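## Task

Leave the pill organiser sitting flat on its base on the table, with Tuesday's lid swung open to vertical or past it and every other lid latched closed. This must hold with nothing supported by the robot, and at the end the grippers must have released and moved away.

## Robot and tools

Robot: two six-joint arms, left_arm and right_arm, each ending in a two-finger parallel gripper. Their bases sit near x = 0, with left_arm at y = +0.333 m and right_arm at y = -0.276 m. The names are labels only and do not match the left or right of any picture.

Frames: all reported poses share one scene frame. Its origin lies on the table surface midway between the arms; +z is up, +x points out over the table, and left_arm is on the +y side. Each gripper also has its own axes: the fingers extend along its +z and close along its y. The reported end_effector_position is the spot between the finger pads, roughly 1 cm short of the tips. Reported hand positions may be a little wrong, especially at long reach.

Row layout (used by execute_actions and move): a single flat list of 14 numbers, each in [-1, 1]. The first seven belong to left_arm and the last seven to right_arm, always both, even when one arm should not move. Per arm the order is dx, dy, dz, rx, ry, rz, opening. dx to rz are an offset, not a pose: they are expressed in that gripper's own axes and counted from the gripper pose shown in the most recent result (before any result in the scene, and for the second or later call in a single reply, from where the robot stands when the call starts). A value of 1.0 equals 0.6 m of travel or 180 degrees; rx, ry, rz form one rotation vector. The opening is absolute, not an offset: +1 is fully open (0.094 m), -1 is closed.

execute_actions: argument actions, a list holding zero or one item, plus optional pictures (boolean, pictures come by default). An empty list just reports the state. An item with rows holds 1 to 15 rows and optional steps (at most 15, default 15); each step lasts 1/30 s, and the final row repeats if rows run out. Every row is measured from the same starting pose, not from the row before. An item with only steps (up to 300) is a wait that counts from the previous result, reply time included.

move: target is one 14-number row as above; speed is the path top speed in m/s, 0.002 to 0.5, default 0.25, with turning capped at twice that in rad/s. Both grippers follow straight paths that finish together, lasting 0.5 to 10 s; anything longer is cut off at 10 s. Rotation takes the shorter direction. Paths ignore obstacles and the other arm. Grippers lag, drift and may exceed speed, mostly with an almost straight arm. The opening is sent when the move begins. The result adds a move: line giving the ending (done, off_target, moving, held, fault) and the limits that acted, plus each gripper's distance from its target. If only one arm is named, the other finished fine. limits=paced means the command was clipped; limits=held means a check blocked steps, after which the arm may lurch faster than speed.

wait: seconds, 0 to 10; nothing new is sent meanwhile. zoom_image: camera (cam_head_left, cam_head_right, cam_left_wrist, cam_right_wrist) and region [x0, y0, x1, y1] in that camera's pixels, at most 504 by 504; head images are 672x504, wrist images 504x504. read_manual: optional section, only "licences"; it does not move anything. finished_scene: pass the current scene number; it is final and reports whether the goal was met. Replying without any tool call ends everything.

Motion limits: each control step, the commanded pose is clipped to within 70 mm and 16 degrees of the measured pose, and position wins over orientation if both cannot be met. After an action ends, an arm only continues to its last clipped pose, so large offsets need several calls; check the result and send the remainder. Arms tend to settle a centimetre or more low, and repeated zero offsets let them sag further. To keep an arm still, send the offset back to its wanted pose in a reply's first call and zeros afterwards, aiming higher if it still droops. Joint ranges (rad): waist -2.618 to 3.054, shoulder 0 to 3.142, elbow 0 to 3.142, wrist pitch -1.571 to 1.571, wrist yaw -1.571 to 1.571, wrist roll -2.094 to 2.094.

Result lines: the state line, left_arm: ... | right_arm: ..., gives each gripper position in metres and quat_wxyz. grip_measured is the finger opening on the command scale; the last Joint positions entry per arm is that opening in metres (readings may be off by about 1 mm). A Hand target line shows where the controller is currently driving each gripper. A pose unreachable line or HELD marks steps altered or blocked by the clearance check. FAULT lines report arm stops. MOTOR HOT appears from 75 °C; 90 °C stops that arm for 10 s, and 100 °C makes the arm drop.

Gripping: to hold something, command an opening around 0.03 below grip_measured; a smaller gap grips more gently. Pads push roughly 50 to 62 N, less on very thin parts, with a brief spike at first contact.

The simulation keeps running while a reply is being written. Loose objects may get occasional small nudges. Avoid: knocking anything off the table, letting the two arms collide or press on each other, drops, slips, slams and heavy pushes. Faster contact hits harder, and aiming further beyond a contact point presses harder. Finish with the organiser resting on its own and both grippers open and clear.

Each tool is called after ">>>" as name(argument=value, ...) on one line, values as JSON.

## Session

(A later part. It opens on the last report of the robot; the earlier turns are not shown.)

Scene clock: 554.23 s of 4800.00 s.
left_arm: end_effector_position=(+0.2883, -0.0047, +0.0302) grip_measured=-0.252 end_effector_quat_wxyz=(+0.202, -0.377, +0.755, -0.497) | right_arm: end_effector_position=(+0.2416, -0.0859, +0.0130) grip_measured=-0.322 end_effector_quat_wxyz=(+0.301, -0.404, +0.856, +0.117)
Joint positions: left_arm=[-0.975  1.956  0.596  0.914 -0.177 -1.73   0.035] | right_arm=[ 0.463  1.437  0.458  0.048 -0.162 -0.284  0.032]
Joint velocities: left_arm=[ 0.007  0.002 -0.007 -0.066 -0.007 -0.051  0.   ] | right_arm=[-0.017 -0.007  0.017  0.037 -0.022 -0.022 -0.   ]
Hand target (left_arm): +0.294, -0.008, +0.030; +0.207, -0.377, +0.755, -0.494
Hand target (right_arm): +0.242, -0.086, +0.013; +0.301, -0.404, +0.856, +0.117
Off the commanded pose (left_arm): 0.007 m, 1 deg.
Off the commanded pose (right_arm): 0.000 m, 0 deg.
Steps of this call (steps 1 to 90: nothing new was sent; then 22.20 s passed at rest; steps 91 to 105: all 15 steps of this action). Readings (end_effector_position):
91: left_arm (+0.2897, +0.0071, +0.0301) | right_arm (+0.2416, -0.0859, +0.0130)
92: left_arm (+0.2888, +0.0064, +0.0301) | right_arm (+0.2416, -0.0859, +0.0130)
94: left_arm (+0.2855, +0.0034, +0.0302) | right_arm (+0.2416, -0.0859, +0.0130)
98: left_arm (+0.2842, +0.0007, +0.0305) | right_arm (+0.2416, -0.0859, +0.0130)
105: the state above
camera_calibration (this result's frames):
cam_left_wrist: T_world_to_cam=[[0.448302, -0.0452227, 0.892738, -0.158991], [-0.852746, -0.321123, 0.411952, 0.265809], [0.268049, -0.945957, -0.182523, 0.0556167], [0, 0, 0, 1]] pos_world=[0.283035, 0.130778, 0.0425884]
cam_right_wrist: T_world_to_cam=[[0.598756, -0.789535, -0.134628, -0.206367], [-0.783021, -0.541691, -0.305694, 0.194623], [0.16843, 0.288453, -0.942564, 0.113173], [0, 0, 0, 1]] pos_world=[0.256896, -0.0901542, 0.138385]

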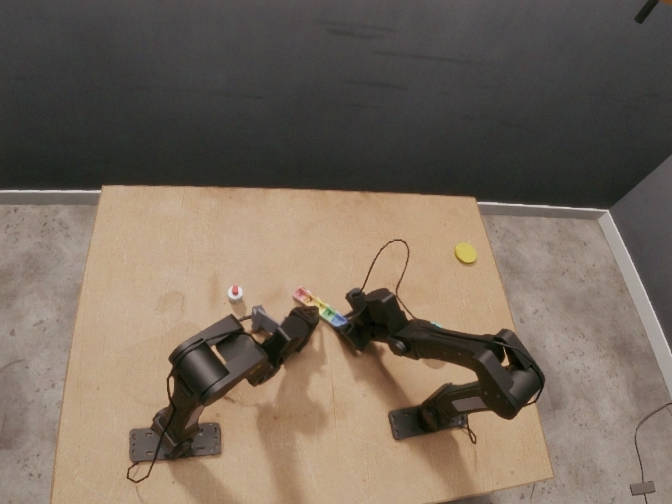

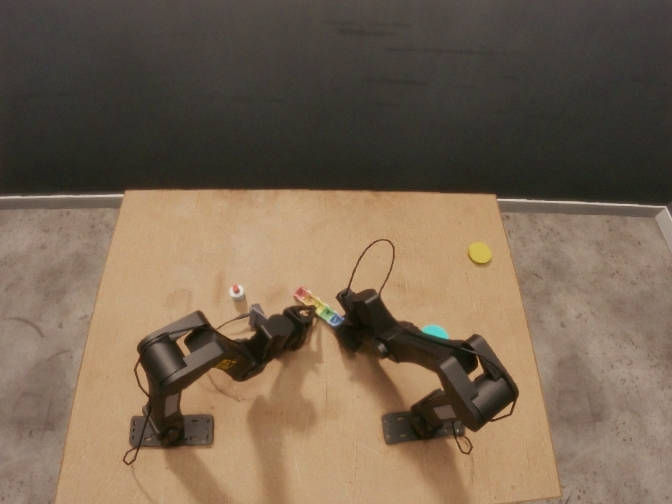

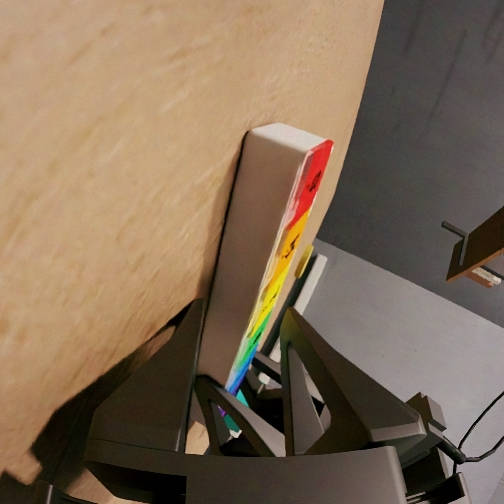

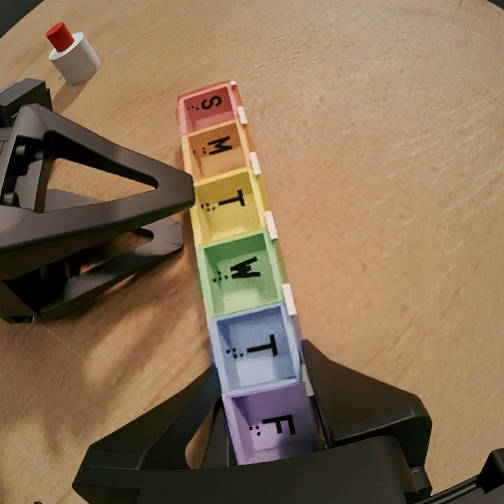

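>>> execute_actions(actions=[{"rows":[[0,-0.007,0.015,0,0,0,-0.3,0,0,0,0,0,0,-0.42],[0,-0.007,0.015,0,0,0,-0.35,0,0,0,0,0,0,-0.42],[0,-0.007,0.015,0,0,0,-0.4,0,0,0,0,0,0,-0.42],[0,-0.008,0.017,0,0,0,-0.45,0,0,0,0,0,0,-0.42],[0,-0.008,0.017,0,0,0,-0.5,0,0,0,0,0,0,-0.42],[0,-0.008,0.017,0,0,0,-0.55,0,0,0,0,0,0,-0.42],[0,-0.008,0.017,0,0,0,-0.6,0,0,0,0,0,0,-0.42]],"steps":15}])

>>> zoom_image(camera="cam_right_wrist", region=[100, 150, 260, 290])

>>> zoom_image(camera="cam_left_wrist", region=[170, 200, 330, 350])

Scene clock: 569.17 s of 4800.00 s.
left_arm: end_effector_position=(+0.2893, -0.0082, +0.0283) grip_measured=-0.598 end_effector_quat_wxyz=(+0.199, -0.376, +0.758, -0.495) | right_arm: end_effector_position=(+0.2416, -0.0859, +0.0130) grip_measured=-0.322 end_effector_quat_wxyz=(+0.301, -0.404, +0.856, +0.117)
Joint positions: left_arm=[-0.975  1.966  0.612  0.902 -0.169 -1.731  0.019] | right_arm=[ 0.463  1.437  0.458  0.048 -0.162 -0.284  0.032]
Joint velocities: left_arm=[ 0.017  0.007 -0.022  0.022 -0.007 -0.022 -0.   ] | right_arm=[ 0.002  0.007  0.002 -0.037 -0.022 -0.022  0.001]
Hand target (left_arm): +0.297, -0.012, +0.030; +0.203, -0.377, +0.755, -0.497
Hand target (right_arm): +0.242, -0.086, +0.013; +0.301, -0.404, +0.856, +0.117
Off the commanded pose (left_arm): 0.009 m, 1 deg.
Off the commanded pose (right_arm): 0.000 m, 0 deg.
Steps of this call (steps 1 to 90: nothing new was sent; then 11.43 s passed at rest; steps 91 to 105: all 15 steps of this action). Readings (end_effector_position):
91: left_arm (+0.2882, -0.0048, +0.0301) | right_arm (+0.2416, -0.0859, +0.0130)
92: left_arm (+0.2878, -0.0048, +0.0295) | right_arm (+0.2416, -0.0859, +0.0130)
94: left_arm (+0.2875, -0.0049, +0.0286) | right_arm (+0.2416, -0.0859, +0.0130)
98: left_arm (+0.2891, -0.0075, +0.0278) | right_arm (+0.2416, -0.0859, +0.0130)
105: the state above
camera_calibration (this result's frames):
cam_left_wrist: T_world_to_cam=[[0.454162, -0.0498655, 0.889522, -0.159602], [-0.851812, -0.316868, 0.417145, 0.265966], [0.26106, -0.947158, -0.186386, 0.0538695], [0, 0, 0, 1]] pos_world=[0.284975, 0.12734, 0.0410631]
cam_right_wrist: T_world_to_cam=[[0.598756, -0.789535, -0.134628, -0.206367], [-0.783021, -0.541691, -0.305694, 0.194623], [0.16843, 0.288453, -0.942564, 0.113173], [0, 0, 0, 1]] pos_world=[0.256896, -0.0901542, 0.138385]

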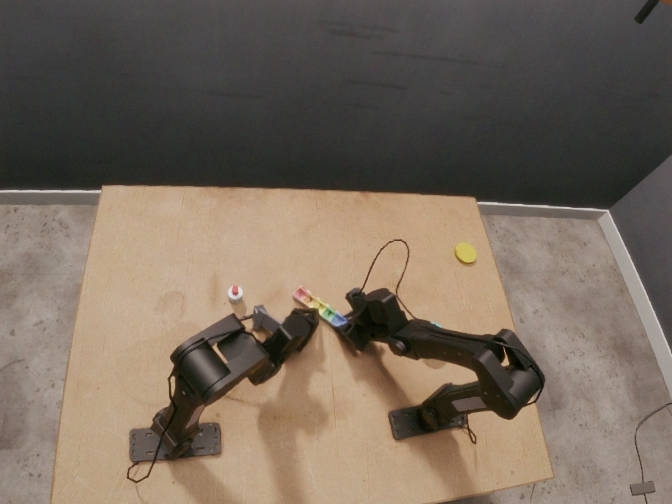

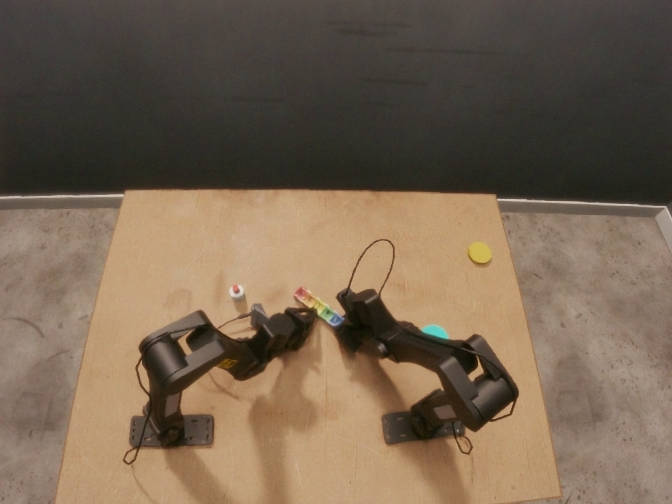

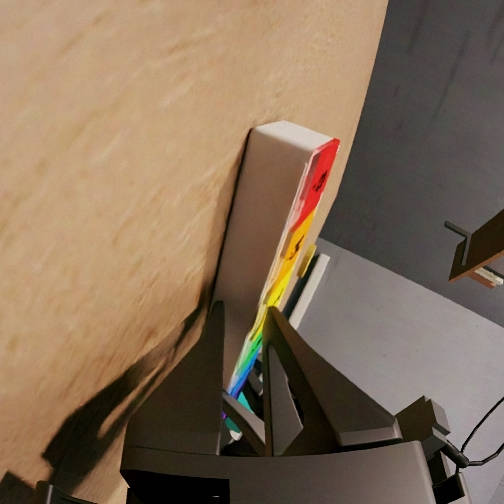

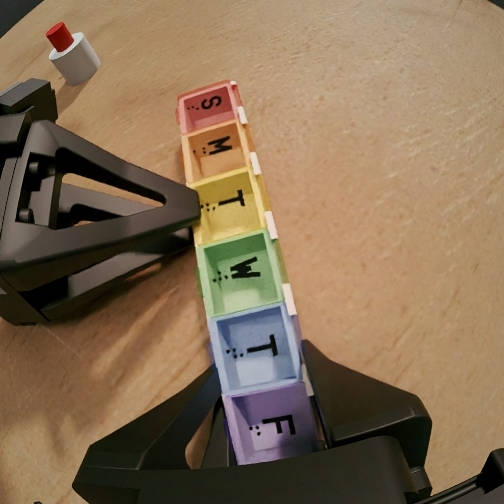

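Region (100, 150, 260, 290) of cam_right_wrist's 504x504 image, scaled by 3.150, with more detail than that image has; it fills the top 441 rows of this view, and the rest is white.

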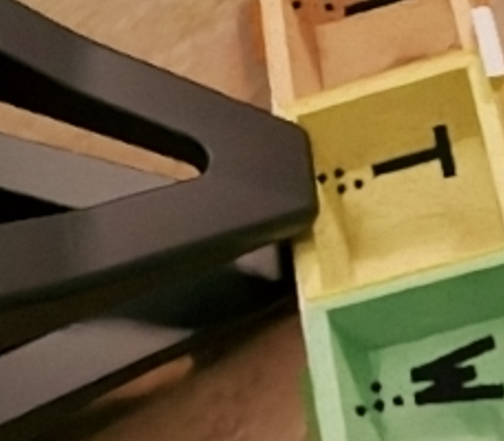

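Region (170, 200, 330, 350) of cam_left_wrist's 504x504 image, scaled by 3.150, with more detail than that image has; it fills the top 472 rows of this view, and the rest is white.

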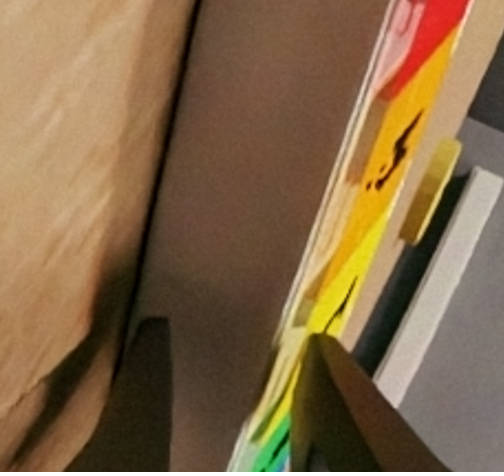

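>>> execute_actions(actions=[{"rows": [[0,-0.008,0.017,0,0,0,-0.75,0,0,0,0,0,0,-0.42]], "steps": 15}])

Scene clock: 582.73 s of 4800.00 s.
left_arm: end_effector_position=(+0.2918, -0.0122, +0.0309) grip_measured=-0.748 end_effector_quat_wxyz=(+0.198, -0.375, +0.756, -0.499) | right_arm: end_effector_position=(+0.2421, -0.0866, +0.0129) grip_measured=-0.322 end_effector_quat_wxyz=(+0.301, -0.403, +0.857, +0.115)
Joint positions: left_arm=[-0.975  1.972  0.628  0.901 -0.167 -1.732  0.012] | right_arm=[ 0.463  1.437  0.458  0.048 -0.157 -0.283  0.032]
Joint velocities: left_arm=[-0.002  0.002 -0.022  0.051 -0.125  0.022 -0.   ] | right_arm=[-0.022 -0.002  0.012  0.007 -0.051 -0.007 -0.001]
Hand target (left_arm): +0.298, -0.015, +0.028; +0.199, -0.376, +0.758, -0.495
Hand target (right_arm): +0.242, -0.086, +0.013; +0.301, -0.404, +0.856, +0.117
Off the commanded pose (left_arm): 0.007 m, 1 deg.
Off the commanded pose (right_arm): 0.001 m, 0 deg.
Steps of this call (steps 1 to 90: nothing new was sent; then 10.07 s passed at rest; steps 91 to 105: all 15 steps of this action). Readings (end_effector_position):
91: left_arm (+0.2897, -0.0086, +0.0291) | right_arm (+0.2416, -0.0859, +0.0130)
92: left_arm (+0.2909, -0.0104, +0.0313) | right_arm (+0.2416, -0.0859, +0.0130)
94: left_arm (+0.2917, -0.0120, +0.0311) | right_arm (+0.2420, -0.0864, +0.0129)
98: left_arm (+0.2918, -0.0122, +0.0309) | right_arm (+0.2421, -0.0866, +0.0129)
105: the state above
camera_calibration (this result's frames):
cam_left_wrist: T_world_to_cam=[[0.450329, -0.0432524, 0.891815, -0.162115], [-0.854214, -0.311558, 0.416232, 0.266513], [0.259849, -0.949242, -0.17725, 0.0499721], [0, 0, 0, 1]] pos_world=[0.287679, 0.123458, 0.0425026]
cam_right_wrist: T_world_to_cam=[[0.596165, -0.792076, -0.131163, -0.206888], [-0.784424, -0.539837, -0.305378, 0.195113], [0.171075, 0.284943, -0.943155, 0.112245], [0, 0, 0, 1]] pos_world=[0.257188, -0.0905251, 0.138311]

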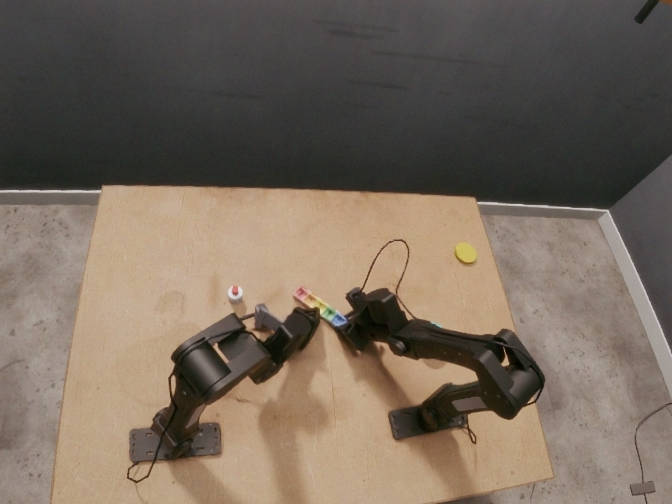

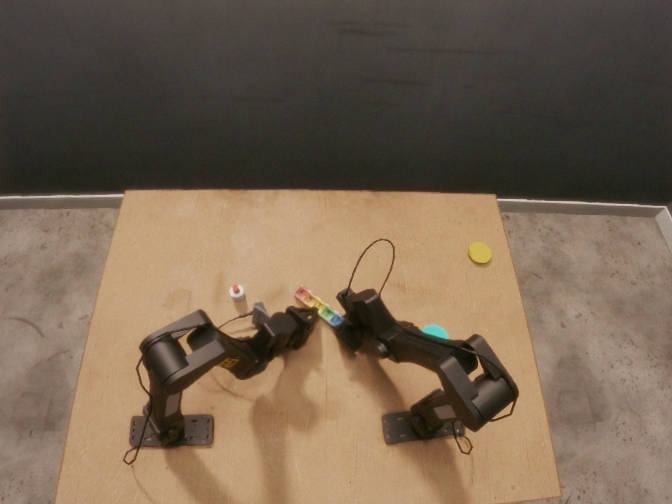

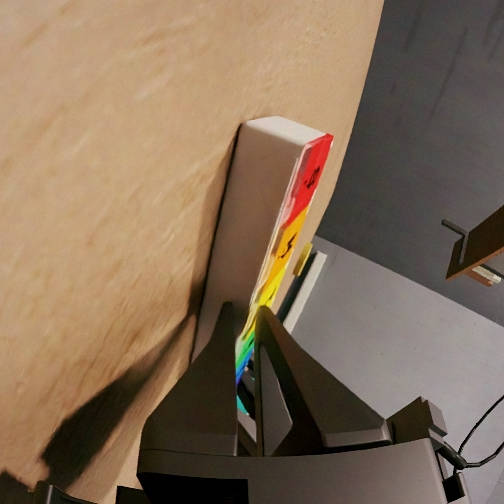

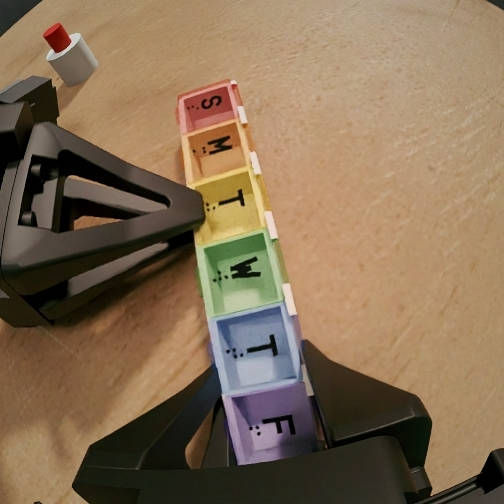

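>>> execute_actions(actions=[{"rows": [[0,-0.008,0.017,0,0,0,-0.9,0,0,0,0,0,0,-0.42]], "steps": 15}])

>>> zoom_image(camera="cam_left_wrist", region=[170, 220, 330, 380])

Scene clock: 585.83 s of 4800.00 s.
left_arm: end_effector_position=(+0.2940, -0.0149, +0.0334) grip_measured=-0.895 end_effector_quat_wxyz=(+0.199, -0.375, +0.753, -0.503) | right_arm: end_effector_position=(+0.2445, -0.0895, +0.0127) grip_measured=-0.322 end_effector_quat_wxyz=(+0.303, -0.397, +0.860, +0.108)
Joint positions: left_arm=[-0.975  1.975  0.639  0.901 -0.167 -1.733  0.005] | right_arm=[ 0.459  1.437  0.458  0.049 -0.142 -0.276  0.032]
Joint velocities: left_arm=[ 0.017 -0.017 -0.012  0.007 -0.022 -0.022 -0.001] | right_arm=[-0.002 -0.012  0.007 -0.051  0.022 -0.007 -0.   ]
Hand target (left_arm): +0.300, -0.019, +0.031; +0.198, -0.375, +0.755, -0.499
Hand target (right_arm): +0.242, -0.087, +0.013; +0.301, -0.403, +0.857, +0.115
Off the commanded pose (left_arm): 0.008 m, 0 deg.
Off the commanded pose (right_arm): 0.004 m, 1 deg.
Steps of this call (steps 1 to 78: nothing new was sent; steps 79 to 93: all 15 steps of this action). Readings (end_effector_position):
79: left_arm (+0.2921, -0.0126, +0.0316) | right_arm (+0.2423, -0.0868, +0.0128)
80: left_arm (+0.2929, -0.0136, +0.0331) | right_arm (+0.2435, -0.0885, +0.0126)
82: left_arm (+0.2939, -0.0149, +0.0334) | right_arm (+0.2444, -0.0893, +0.0127)
86: left_arm (+0.2940, -0.0149, +0.0334) | right_arm (+0.2445, -0.0895, +0.0127)
93: the state above
camera_calibration (this result's frames):
cam_left_wrist: T_world_to_cam=[[0.445879, -0.0369374, 0.894331, -0.164072], [-0.856136, -0.30916, 0.414067, 0.267186], [0.261197, -0.950292, -0.169471, 0.0465644], [0, 0, 0, 1]] pos_world=[0.289741, 0.120793, 0.0439928]
cam_right_wrist: T_world_to_cam=[[0.58274, -0.803267, -0.123189, -0.208449], [-0.792531, -0.528212, -0.304773, 0.19831], [0.179744, 0.275235, -0.944425, 0.109516], [0, 0, 0, 1]] pos_world=[0.258953, -0.0928329, 0.138191]

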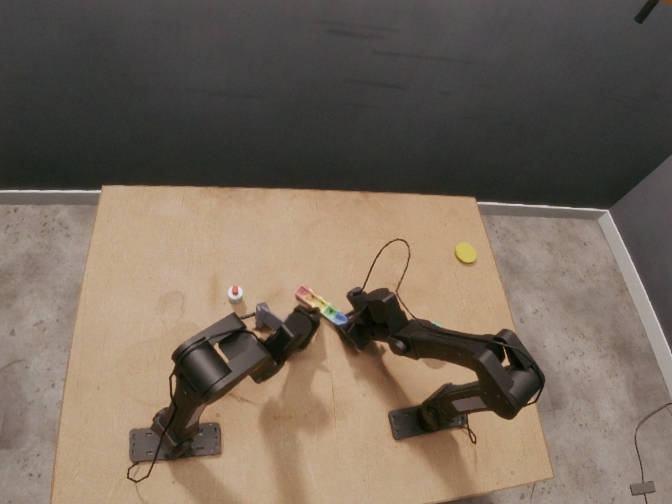

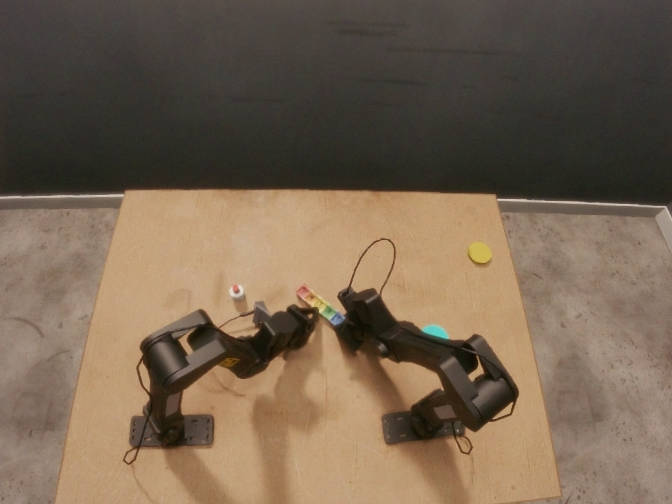

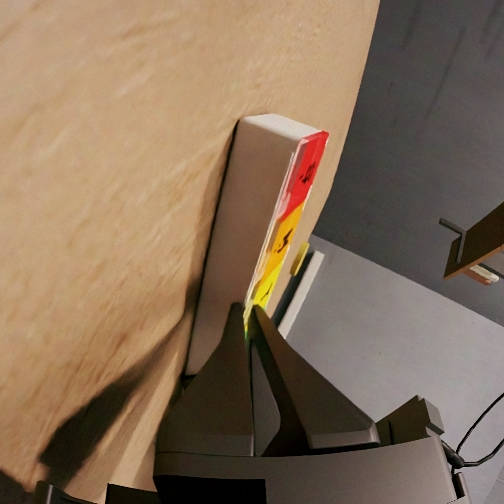

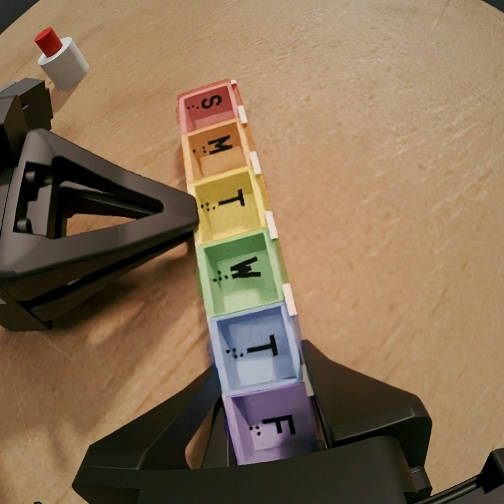

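Region (170, 220, 330, 380) of cam_left_wrist's 504x504 image, scaled by 3.150, with more detail than that image has.

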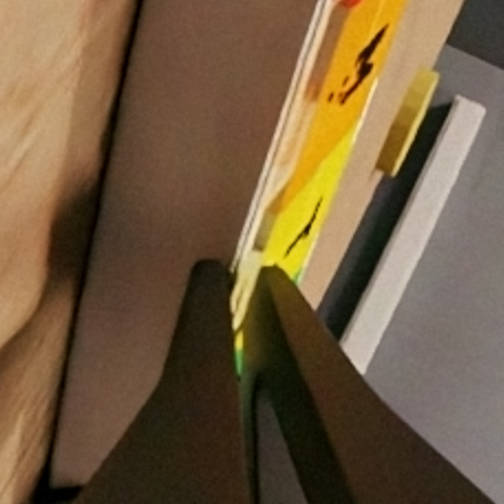

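>>> execute_actions(actions=[{"rows": [[0,-0.004,0.009,0,0,0,-0.99,0,0,0,0,0,0,-0.42]], "steps": 15}])

>>> zoom_image(camera="cam_left_wrist", region=[170, 220, 330, 380])

>>> zoom_image(camera="cam_right_wrist", region=[120, 140, 280, 300])

Scene clock: 590.67 s of 4800.00 s.
left_arm: end_effector_position=(+0.2940, -0.0149, +0.0334) grip_measured=-0.956 end_effector_quat_wxyz=(+0.201, -0.373, +0.754, -0.502) | right_arm: end_effector_position=(+0.2448, -0.0899, +0.0127) grip_measured=-0.322 end_effector_quat_wxyz=(+0.303, -0.395, +0.861, +0.107)
Joint positions: left_arm=[-0.975  1.975  0.639  0.901 -0.168 -1.727  0.002] | right_arm=[ 0.459  1.437  0.458  0.05  -0.14  -0.274  0.032]
Joint velocities: left_arm=[-0.002 -0.012 -0.002  0.007 -0.007 -0.051 -0.   ] | right_arm=[-0.012  0.002  0.007  0.007 -0.007  0.022  0.   ]
Hand target (left_arm): +0.298, -0.019, +0.033; +0.199, -0.375, +0.753, -0.503
Hand target (right_arm): +0.244, -0.090, +0.013; +0.303, -0.397, +0.860, +0.108
Off the commanded pose (left_arm): 0.006 m, 0 deg.
Off the commanded pose (right_arm): 0.000 m, 0 deg.
Steps of this call (steps 1 to 90: nothing new was sent; then 1.33 s passed at rest; steps 91 to 105: all 15 steps of this action). Readings (end_effector_position):
91: left_arm (+0.2940, -0.0149, +0.0334) | right_arm (+0.2446, -0.0897, +0.0126)
92: left_arm (+0.2940, -0.0149, +0.0334) | right_arm (+0.2448, -0.0898, +0.0127)
94: left_arm (+0.2940, -0.0149, +0.0334) | right_arm (+0.2448, -0.0899, +0.0127)
98: left_arm (+0.2940, -0.0149, +0.0334) | right_arm (+0.2448, -0.0899, +0.0127)
105: the state above
camera_calibration (this result's frames):
cam_left_wrist: T_world_to_cam=[[0.44257, -0.0413916, 0.895778, -0.163237], [-0.858249, -0.309054, 0.409748, 0.268006], [0.259884, -0.950143, -0.172303, 0.0470823], [0, 0, 0, 1]] pos_world=[0.290024, 0.120807, 0.0445211]
cam_right_wrist: T_world_to_cam=[[0.580051, -0.80533, -0.122409, -0.208461], [-0.794191, -0.525699, -0.304795, 0.199032], [0.181111, 0.274013, -0.944519, 0.109109], [0, 0, 0, 1]] pos_world=[0.259227, -0.0931462, 0.138202]

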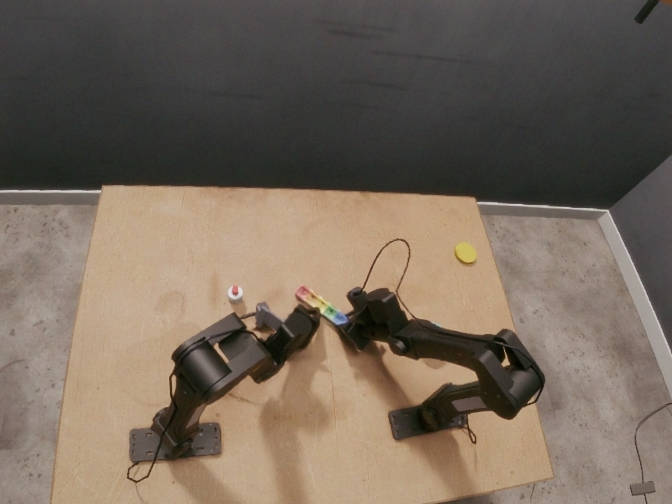

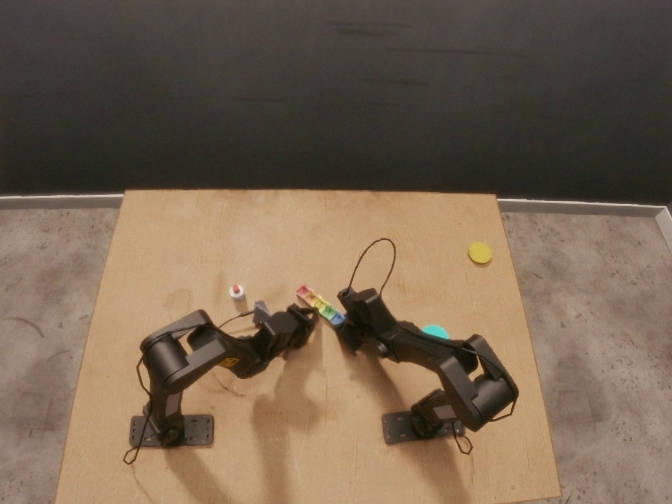

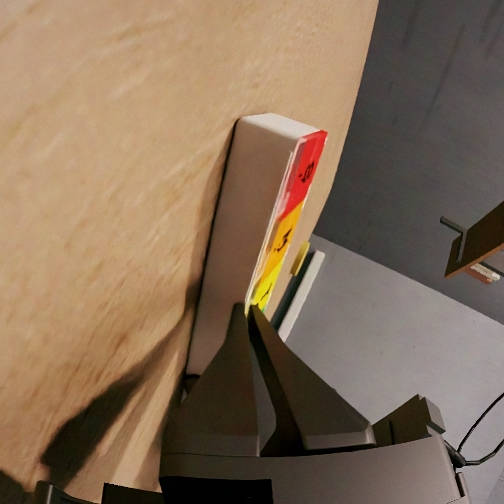

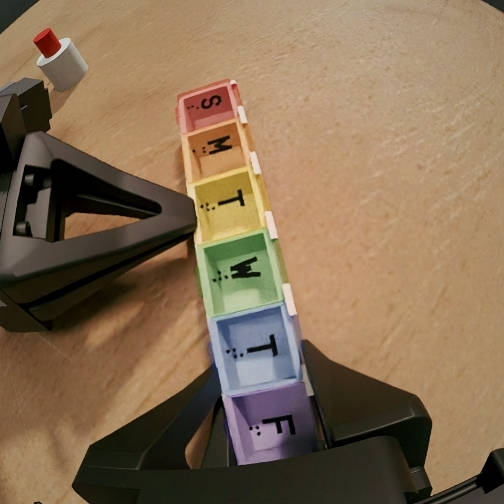

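Region (170, 220, 330, 380) of cam_left_wrist's 504x504 image, scaled by 3.150, with more detail than that image has.

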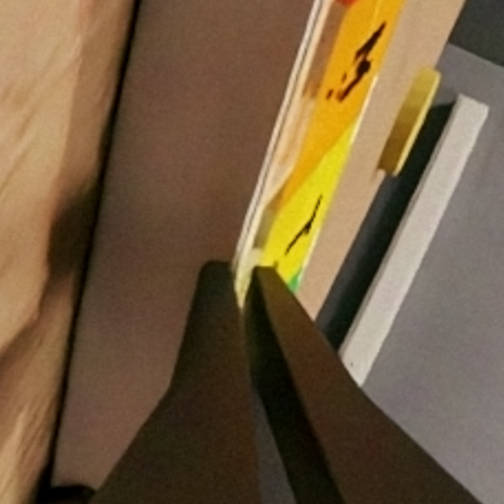

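Region (120, 140, 280, 300) of cam_right_wrist's 504x504 image, scaled by 3.150, with more detail than that image has.

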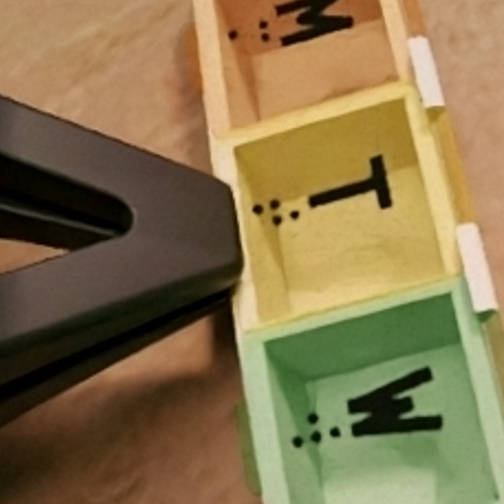

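>>> execute_actions(actions=[{"rows": [[0,-0.03,-0.008,0,0,0,-1,0,0,0,0,0,0,-0.42]], "steps": 12}])

>>> zoom_image(camera="cam_left_wrist", region=[170, 220, 330, 380])

Scene clock: 594.70 s of 4800.00 s.
left_arm: end_effector_position=(+0.2911, -0.0120, +0.0341) grip_measured=-0.957 end_effector_quat_wxyz=(+0.197, -0.373, +0.763, -0.489) | right_arm: end_effector_position=(+0.2433, -0.0876, +0.0130) grip_measured=-0.322 end_effector_quat_wxyz=(+0.302, -0.397, +0.859, +0.115)
Joint positions: left_arm=[-0.975  1.94   0.639  0.835 -0.164 -1.724  0.002] | right_arm=[ 0.459  1.437  0.458  0.05  -0.155 -0.274  0.032]
Joint velocities: left_arm=[ 0.017 -0.022 -0.012 -0.066 -0.007  0.051 -0.001] | right_arm=[-0.002 -0.017  0.007  0.007 -0.051  0.051  0.   ]
Hand target (left_arm): +0.297, -0.016, +0.052; +0.201, -0.372, +0.754, -0.503
Hand target (right_arm): +0.245, -0.090, +0.013; +0.303, -0.395, +0.860, +0.108
Off the commanded pose (left_arm): 0.019 m, 2 deg.
Off the commanded pose (right_arm): 0.003 m, 1 deg.
Steps of this call (steps 1 to 90: nothing new was sent; then 0.63 s passed at rest; steps 91 to 102: all 12 steps of this action). Readings (end_effector_position):
91: left_arm (+0.2939, -0.0147, +0.0340) | right_arm (+0.2448, -0.0899, +0.0127)
92: left_arm (+0.2934, -0.0140, +0.0342) | right_arm (+0.2446, -0.0895, +0.0128)
94: left_arm (+0.2921, -0.0129, +0.0341) | right_arm (+0.2439, -0.0884, +0.0129)
98: left_arm (+0.2913, -0.0121, +0.0340) | right_arm (+0.2434, -0.0877, +0.0130)
102: the state above
camera_calibration (this result's frames):
cam_left_wrist: T_world_to_cam=[[0.458828, -0.0661375, 0.88606, -0.167171], [-0.851822, -0.316398, 0.417482, 0.263901], [0.252736, -0.946318, -0.20151, 0.0538286], [0, 0, 0, 1]] pos_world=[0.287895, 0.12338, 0.048797]
cam_right_wrist: T_world_to_cam=[[0.58677, -0.798463, -0.134753, -0.206545], [-0.79112, -0.52978, -0.305717, 0.198011], [0.172715, 0.285992, -0.942538, 0.112197], [0, 0, 0, 1]] pos_world=[0.258467, -0.0921035, 0.138453]

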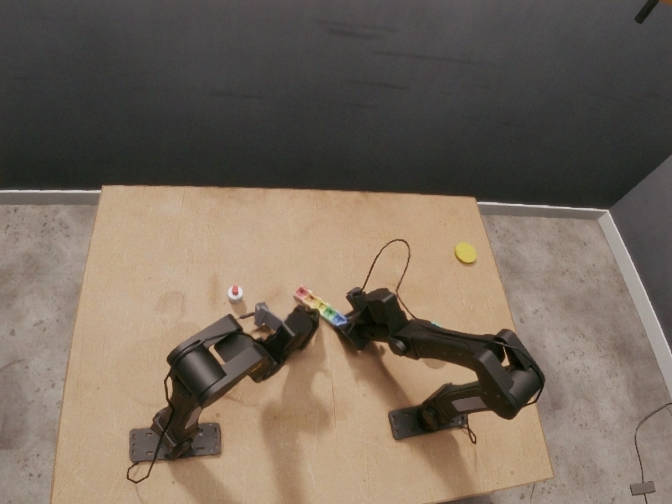

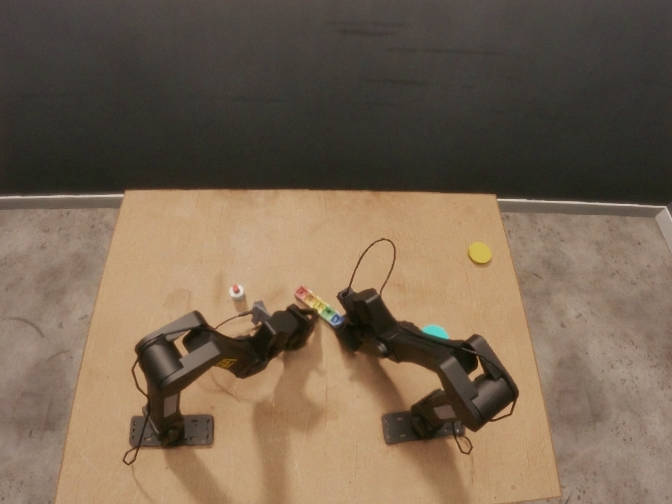

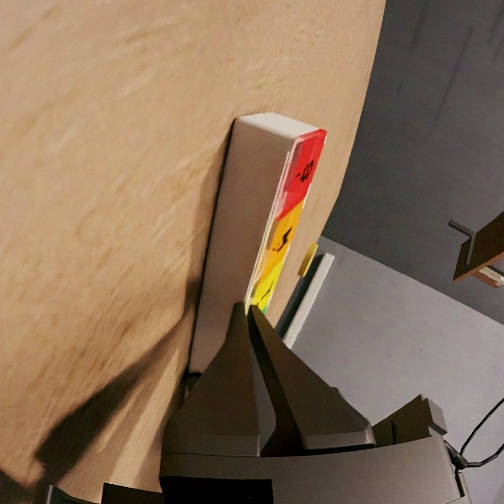

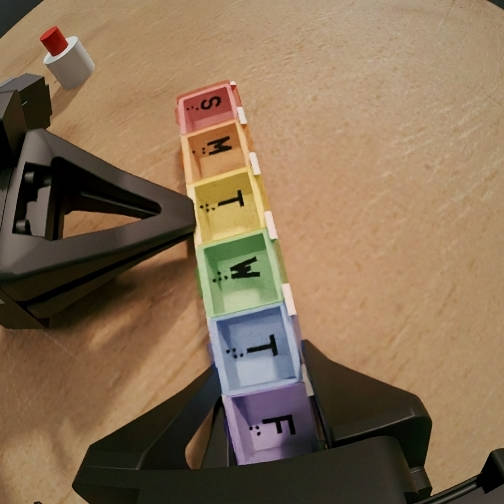

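Region (170, 220, 330, 380) of cam_left_wrist's 504x504 image, scaled by 3.150, with more detail than that image has.

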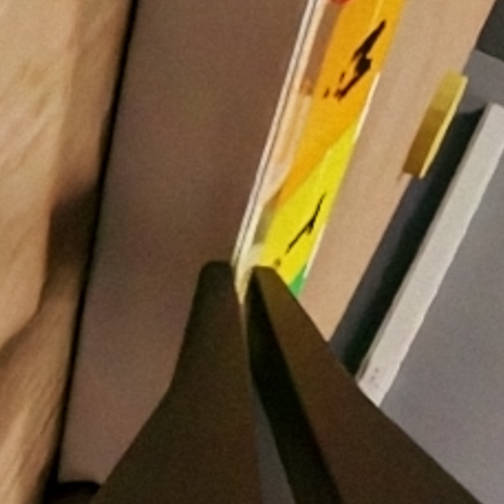

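>>> execute_actions(actions=[{"rows": [[0,-0.069,-0.011,0.06,0,0,-1,0,0,0,0,0,0,-0.42]], "steps": 15}])

>>> zoom_image(camera="cam_left_wrist", region=[170, 220, 330, 380])

Scene clock: 600.37 s of 4800.00 s.
left_arm: end_effector_position=(+0.2939, -0.0081, +0.0432) grip_measured=-0.958 end_effector_quat_wxyz=(+0.221, -0.363, +0.752, -0.505) | right_arm: end_effector_position=(+0.2463, -0.0831, +0.0173) grip_measured=-0.322 end_effector_quat_wxyz=(+0.313, -0.398, +0.854, +0.122)
Joint positions: left_arm=[-0.975  1.94   0.611  0.917 -0.19  -1.691  0.002] | right_arm=[ 0.459  1.437  0.458  0.076 -0.168 -0.274  0.032]
Joint velocities: left_arm=[-0.012  0.002 -0.002 -0.007 -0.051 -0.066  0.   ] | right_arm=[ 0.002  0.002  0.012 -0.007 -0.007 -0.022 -0.   ]
Hand target (left_arm): +0.301, -0.017, +0.074; +0.231, -0.353, +0.716, -0.557
Hand target (right_arm): +0.243, -0.088, +0.013; +0.302, -0.397, +0.859, +0.115
Off the commanded pose (left_arm): 0.033 m, 8 deg.
Off the commanded pose (right_arm): 0.007 m, 2 deg.
Steps of this call (steps 1 to 90: nothing new was sent; then 2.17 s passed at rest; steps 91 to 105: all 15 steps of this action). Readings (end_effector_position):
91: left_arm (+0.2918, -0.0124, +0.0364) | right_arm (+0.2431, -0.0874, +0.0131)
92: left_arm (+0.2920, -0.0115, +0.0377) | right_arm (+0.2435, -0.0867, +0.0136)
94: left_arm (+0.2922, -0.0100, +0.0394) | right_arm (+0.2441, -0.0852, +0.0148)
98: left_arm (+0.2930, -0.0087, +0.0418) | right_arm (+0.2452, -0.0837, +0.0163)
105: the state above
camera_calibration (this result's frames):
cam_left_wrist: T_world_to_cam=[[0.403717, -0.0494683, 0.913546, -0.161126], [-0.873084, -0.319211, 0.368551, 0.272012], [0.273382, -0.946392, -0.172061, 0.0512916], [0, 0, 0, 1]] pos_world=[0.288516, 0.1274, 0.055771]
cam_right_wrist: T_world_to_cam=[[0.595183, -0.790846, -0.142548, -0.205481], [-0.78165, -0.528584, -0.331093, 0.202296], [0.186495, 0.308483, -0.932769, 0.112691], [0, 0, 0, 1]] pos_world=[0.259407, -0.0903362, 0.142803]

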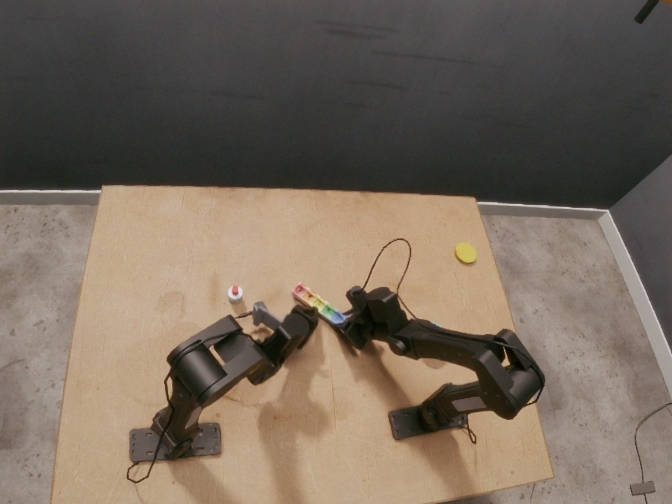

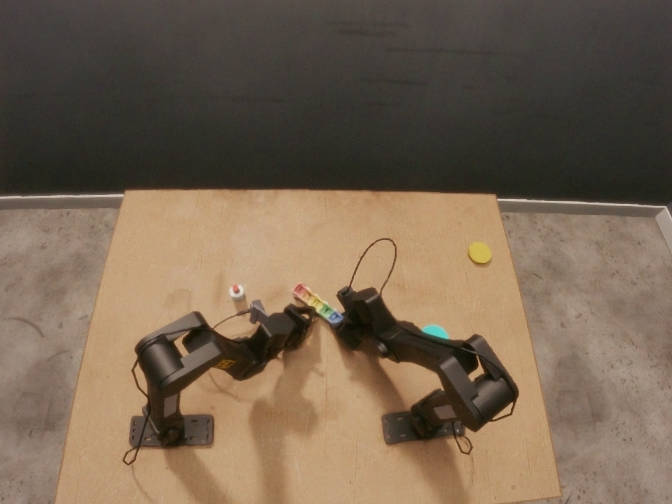

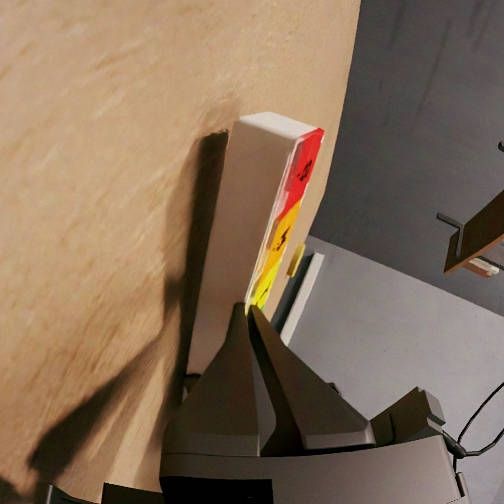

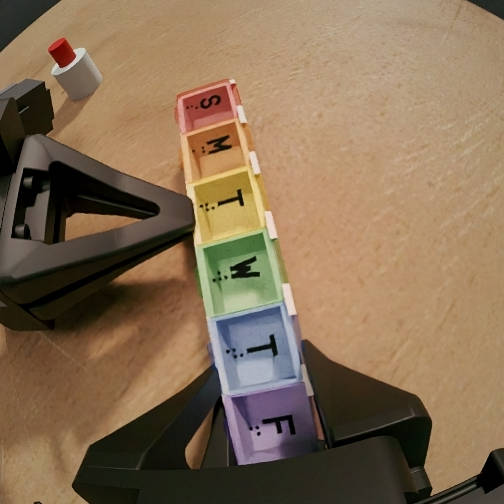

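Region (170, 220, 330, 380) of cam_left_wrist's 504x504 image, scaled by 3.150, with more detail than that image has.

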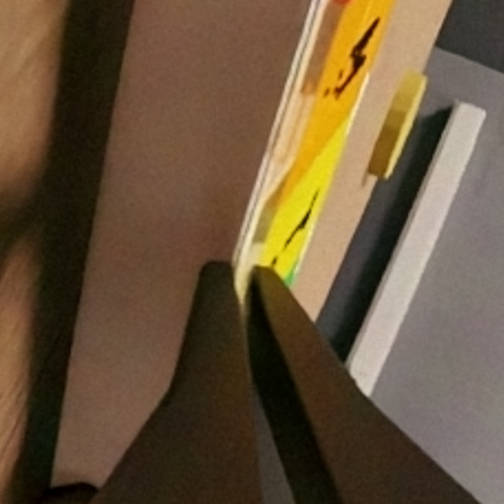

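>>> execute_actions(actions=[{"rows": [[0,-0.069,-0.011,0.06,0,0,-1,0.031,0,0.04,0,0,0,-0.5]], "steps": 12}])

>>> zoom_image(camera="cam_left_wrist", region=[170, 220, 330, 380])

Scene clock: 622.83 s of 4800.00 s.
left_arm: end_effector_position=(+0.3080, +0.0009, +0.0645) grip_measured=-0.991 end_effector_quat_wxyz=(+0.261, -0.367, +0.717, -0.532) | right_arm: end_effector_position=(+0.2573, -0.0673, +0.0126) grip_measured=-0.322 end_effector_quat_wxyz=(+0.344, -0.407, +0.833, +0.145)
Joint positions: left_arm=[-0.961  1.941  0.591  1.039 -0.249 -1.667  0.   ] | right_arm=[ 0.458  1.531  0.442  0.259 -0.215 -0.286  0.032]
Joint velocities: left_arm=[-0.007 -0.012 -0.002  0.11   0.007 -0.022 -0.   ] | right_arm=[ 0.022 -0.002 -0.066  0.11   0.022  0.066  0.001]
Hand target (left_arm): +0.302, -0.013, +0.084; +0.254, -0.340, +0.702, -0.572
Hand target (right_arm): +0.247, -0.083, -0.011; +0.313, -0.399, +0.853, +0.122
Off the commanded pose (left_arm): 0.025 m, 6 deg.
Off the commanded pose (right_arm): 0.032 m, 5 deg.
Steps of this call (steps 1 to 90: nothing new was sent; then 19.07 s passed at rest; steps 91 to 102: all 12 steps of this action). Readings (end_effector_position):
91: left_arm (+0.2946, -0.0069, +0.0441) | right_arm (+0.2474, -0.0821, +0.0165)
92: left_arm (+0.2956, -0.0039, +0.0439) | right_arm (+0.2496, -0.0793, +0.0149)
94: left_arm (+0.2990, -0.0015, +0.0500) | right_arm (+0.2528, -0.0749, +0.0116)
98: left_arm (+0.3065, +0.0002, +0.0621) | right_arm (+0.2566, -0.0687, +0.0123)
102: the state above
camera_calibration (this result's frames):
cam_left_wrist: T_world_to_cam=[[0.318519, 0.0178741, 0.947748, -0.161838], [-0.883827, -0.355792, 0.303746, 0.286846], [0.34263, -0.934394, -0.0975287, 0.0334233], [0, 0, 0, 1]] pos_world=[0.293619, 0.136181, 0.0695127]
cam_right_wrist: T_world_to_cam=[[0.632581, -0.757763, -0.160111, -0.207378], [-0.742844, -0.53513, -0.402268, 0.208149], [0.219143, 0.373405, -0.901413, 0.0969749], [0, 0, 0, 1]] pos_world=[0.264554, -0.0819678, 0.137942]

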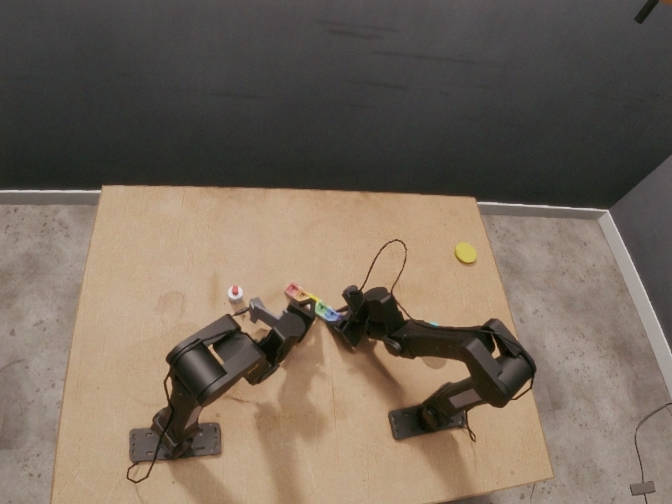

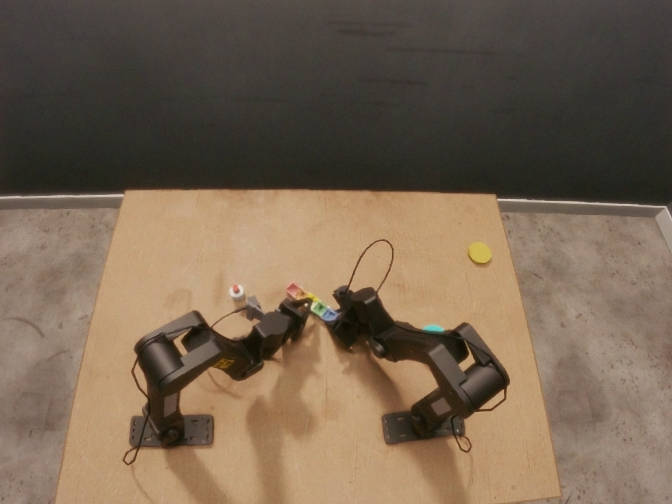

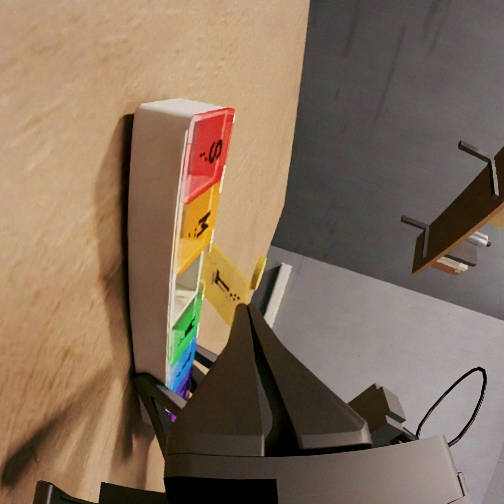

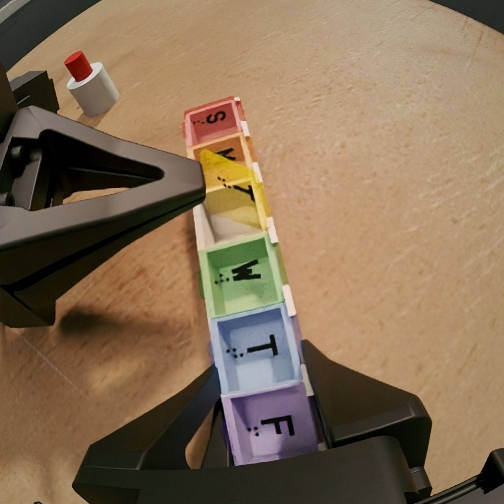

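Region (170, 220, 330, 380) of cam_left_wrist's 504x504 image, scaled by 3.150, with more detail than that image has.

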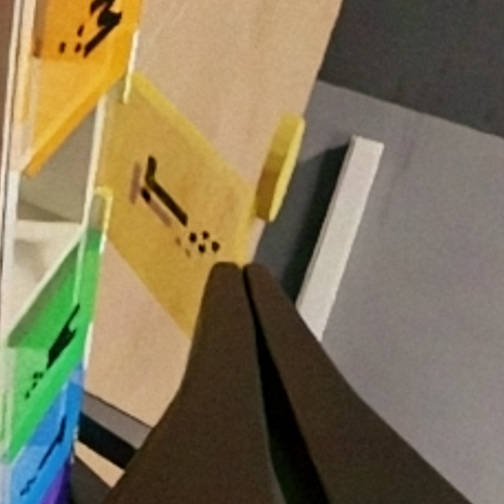

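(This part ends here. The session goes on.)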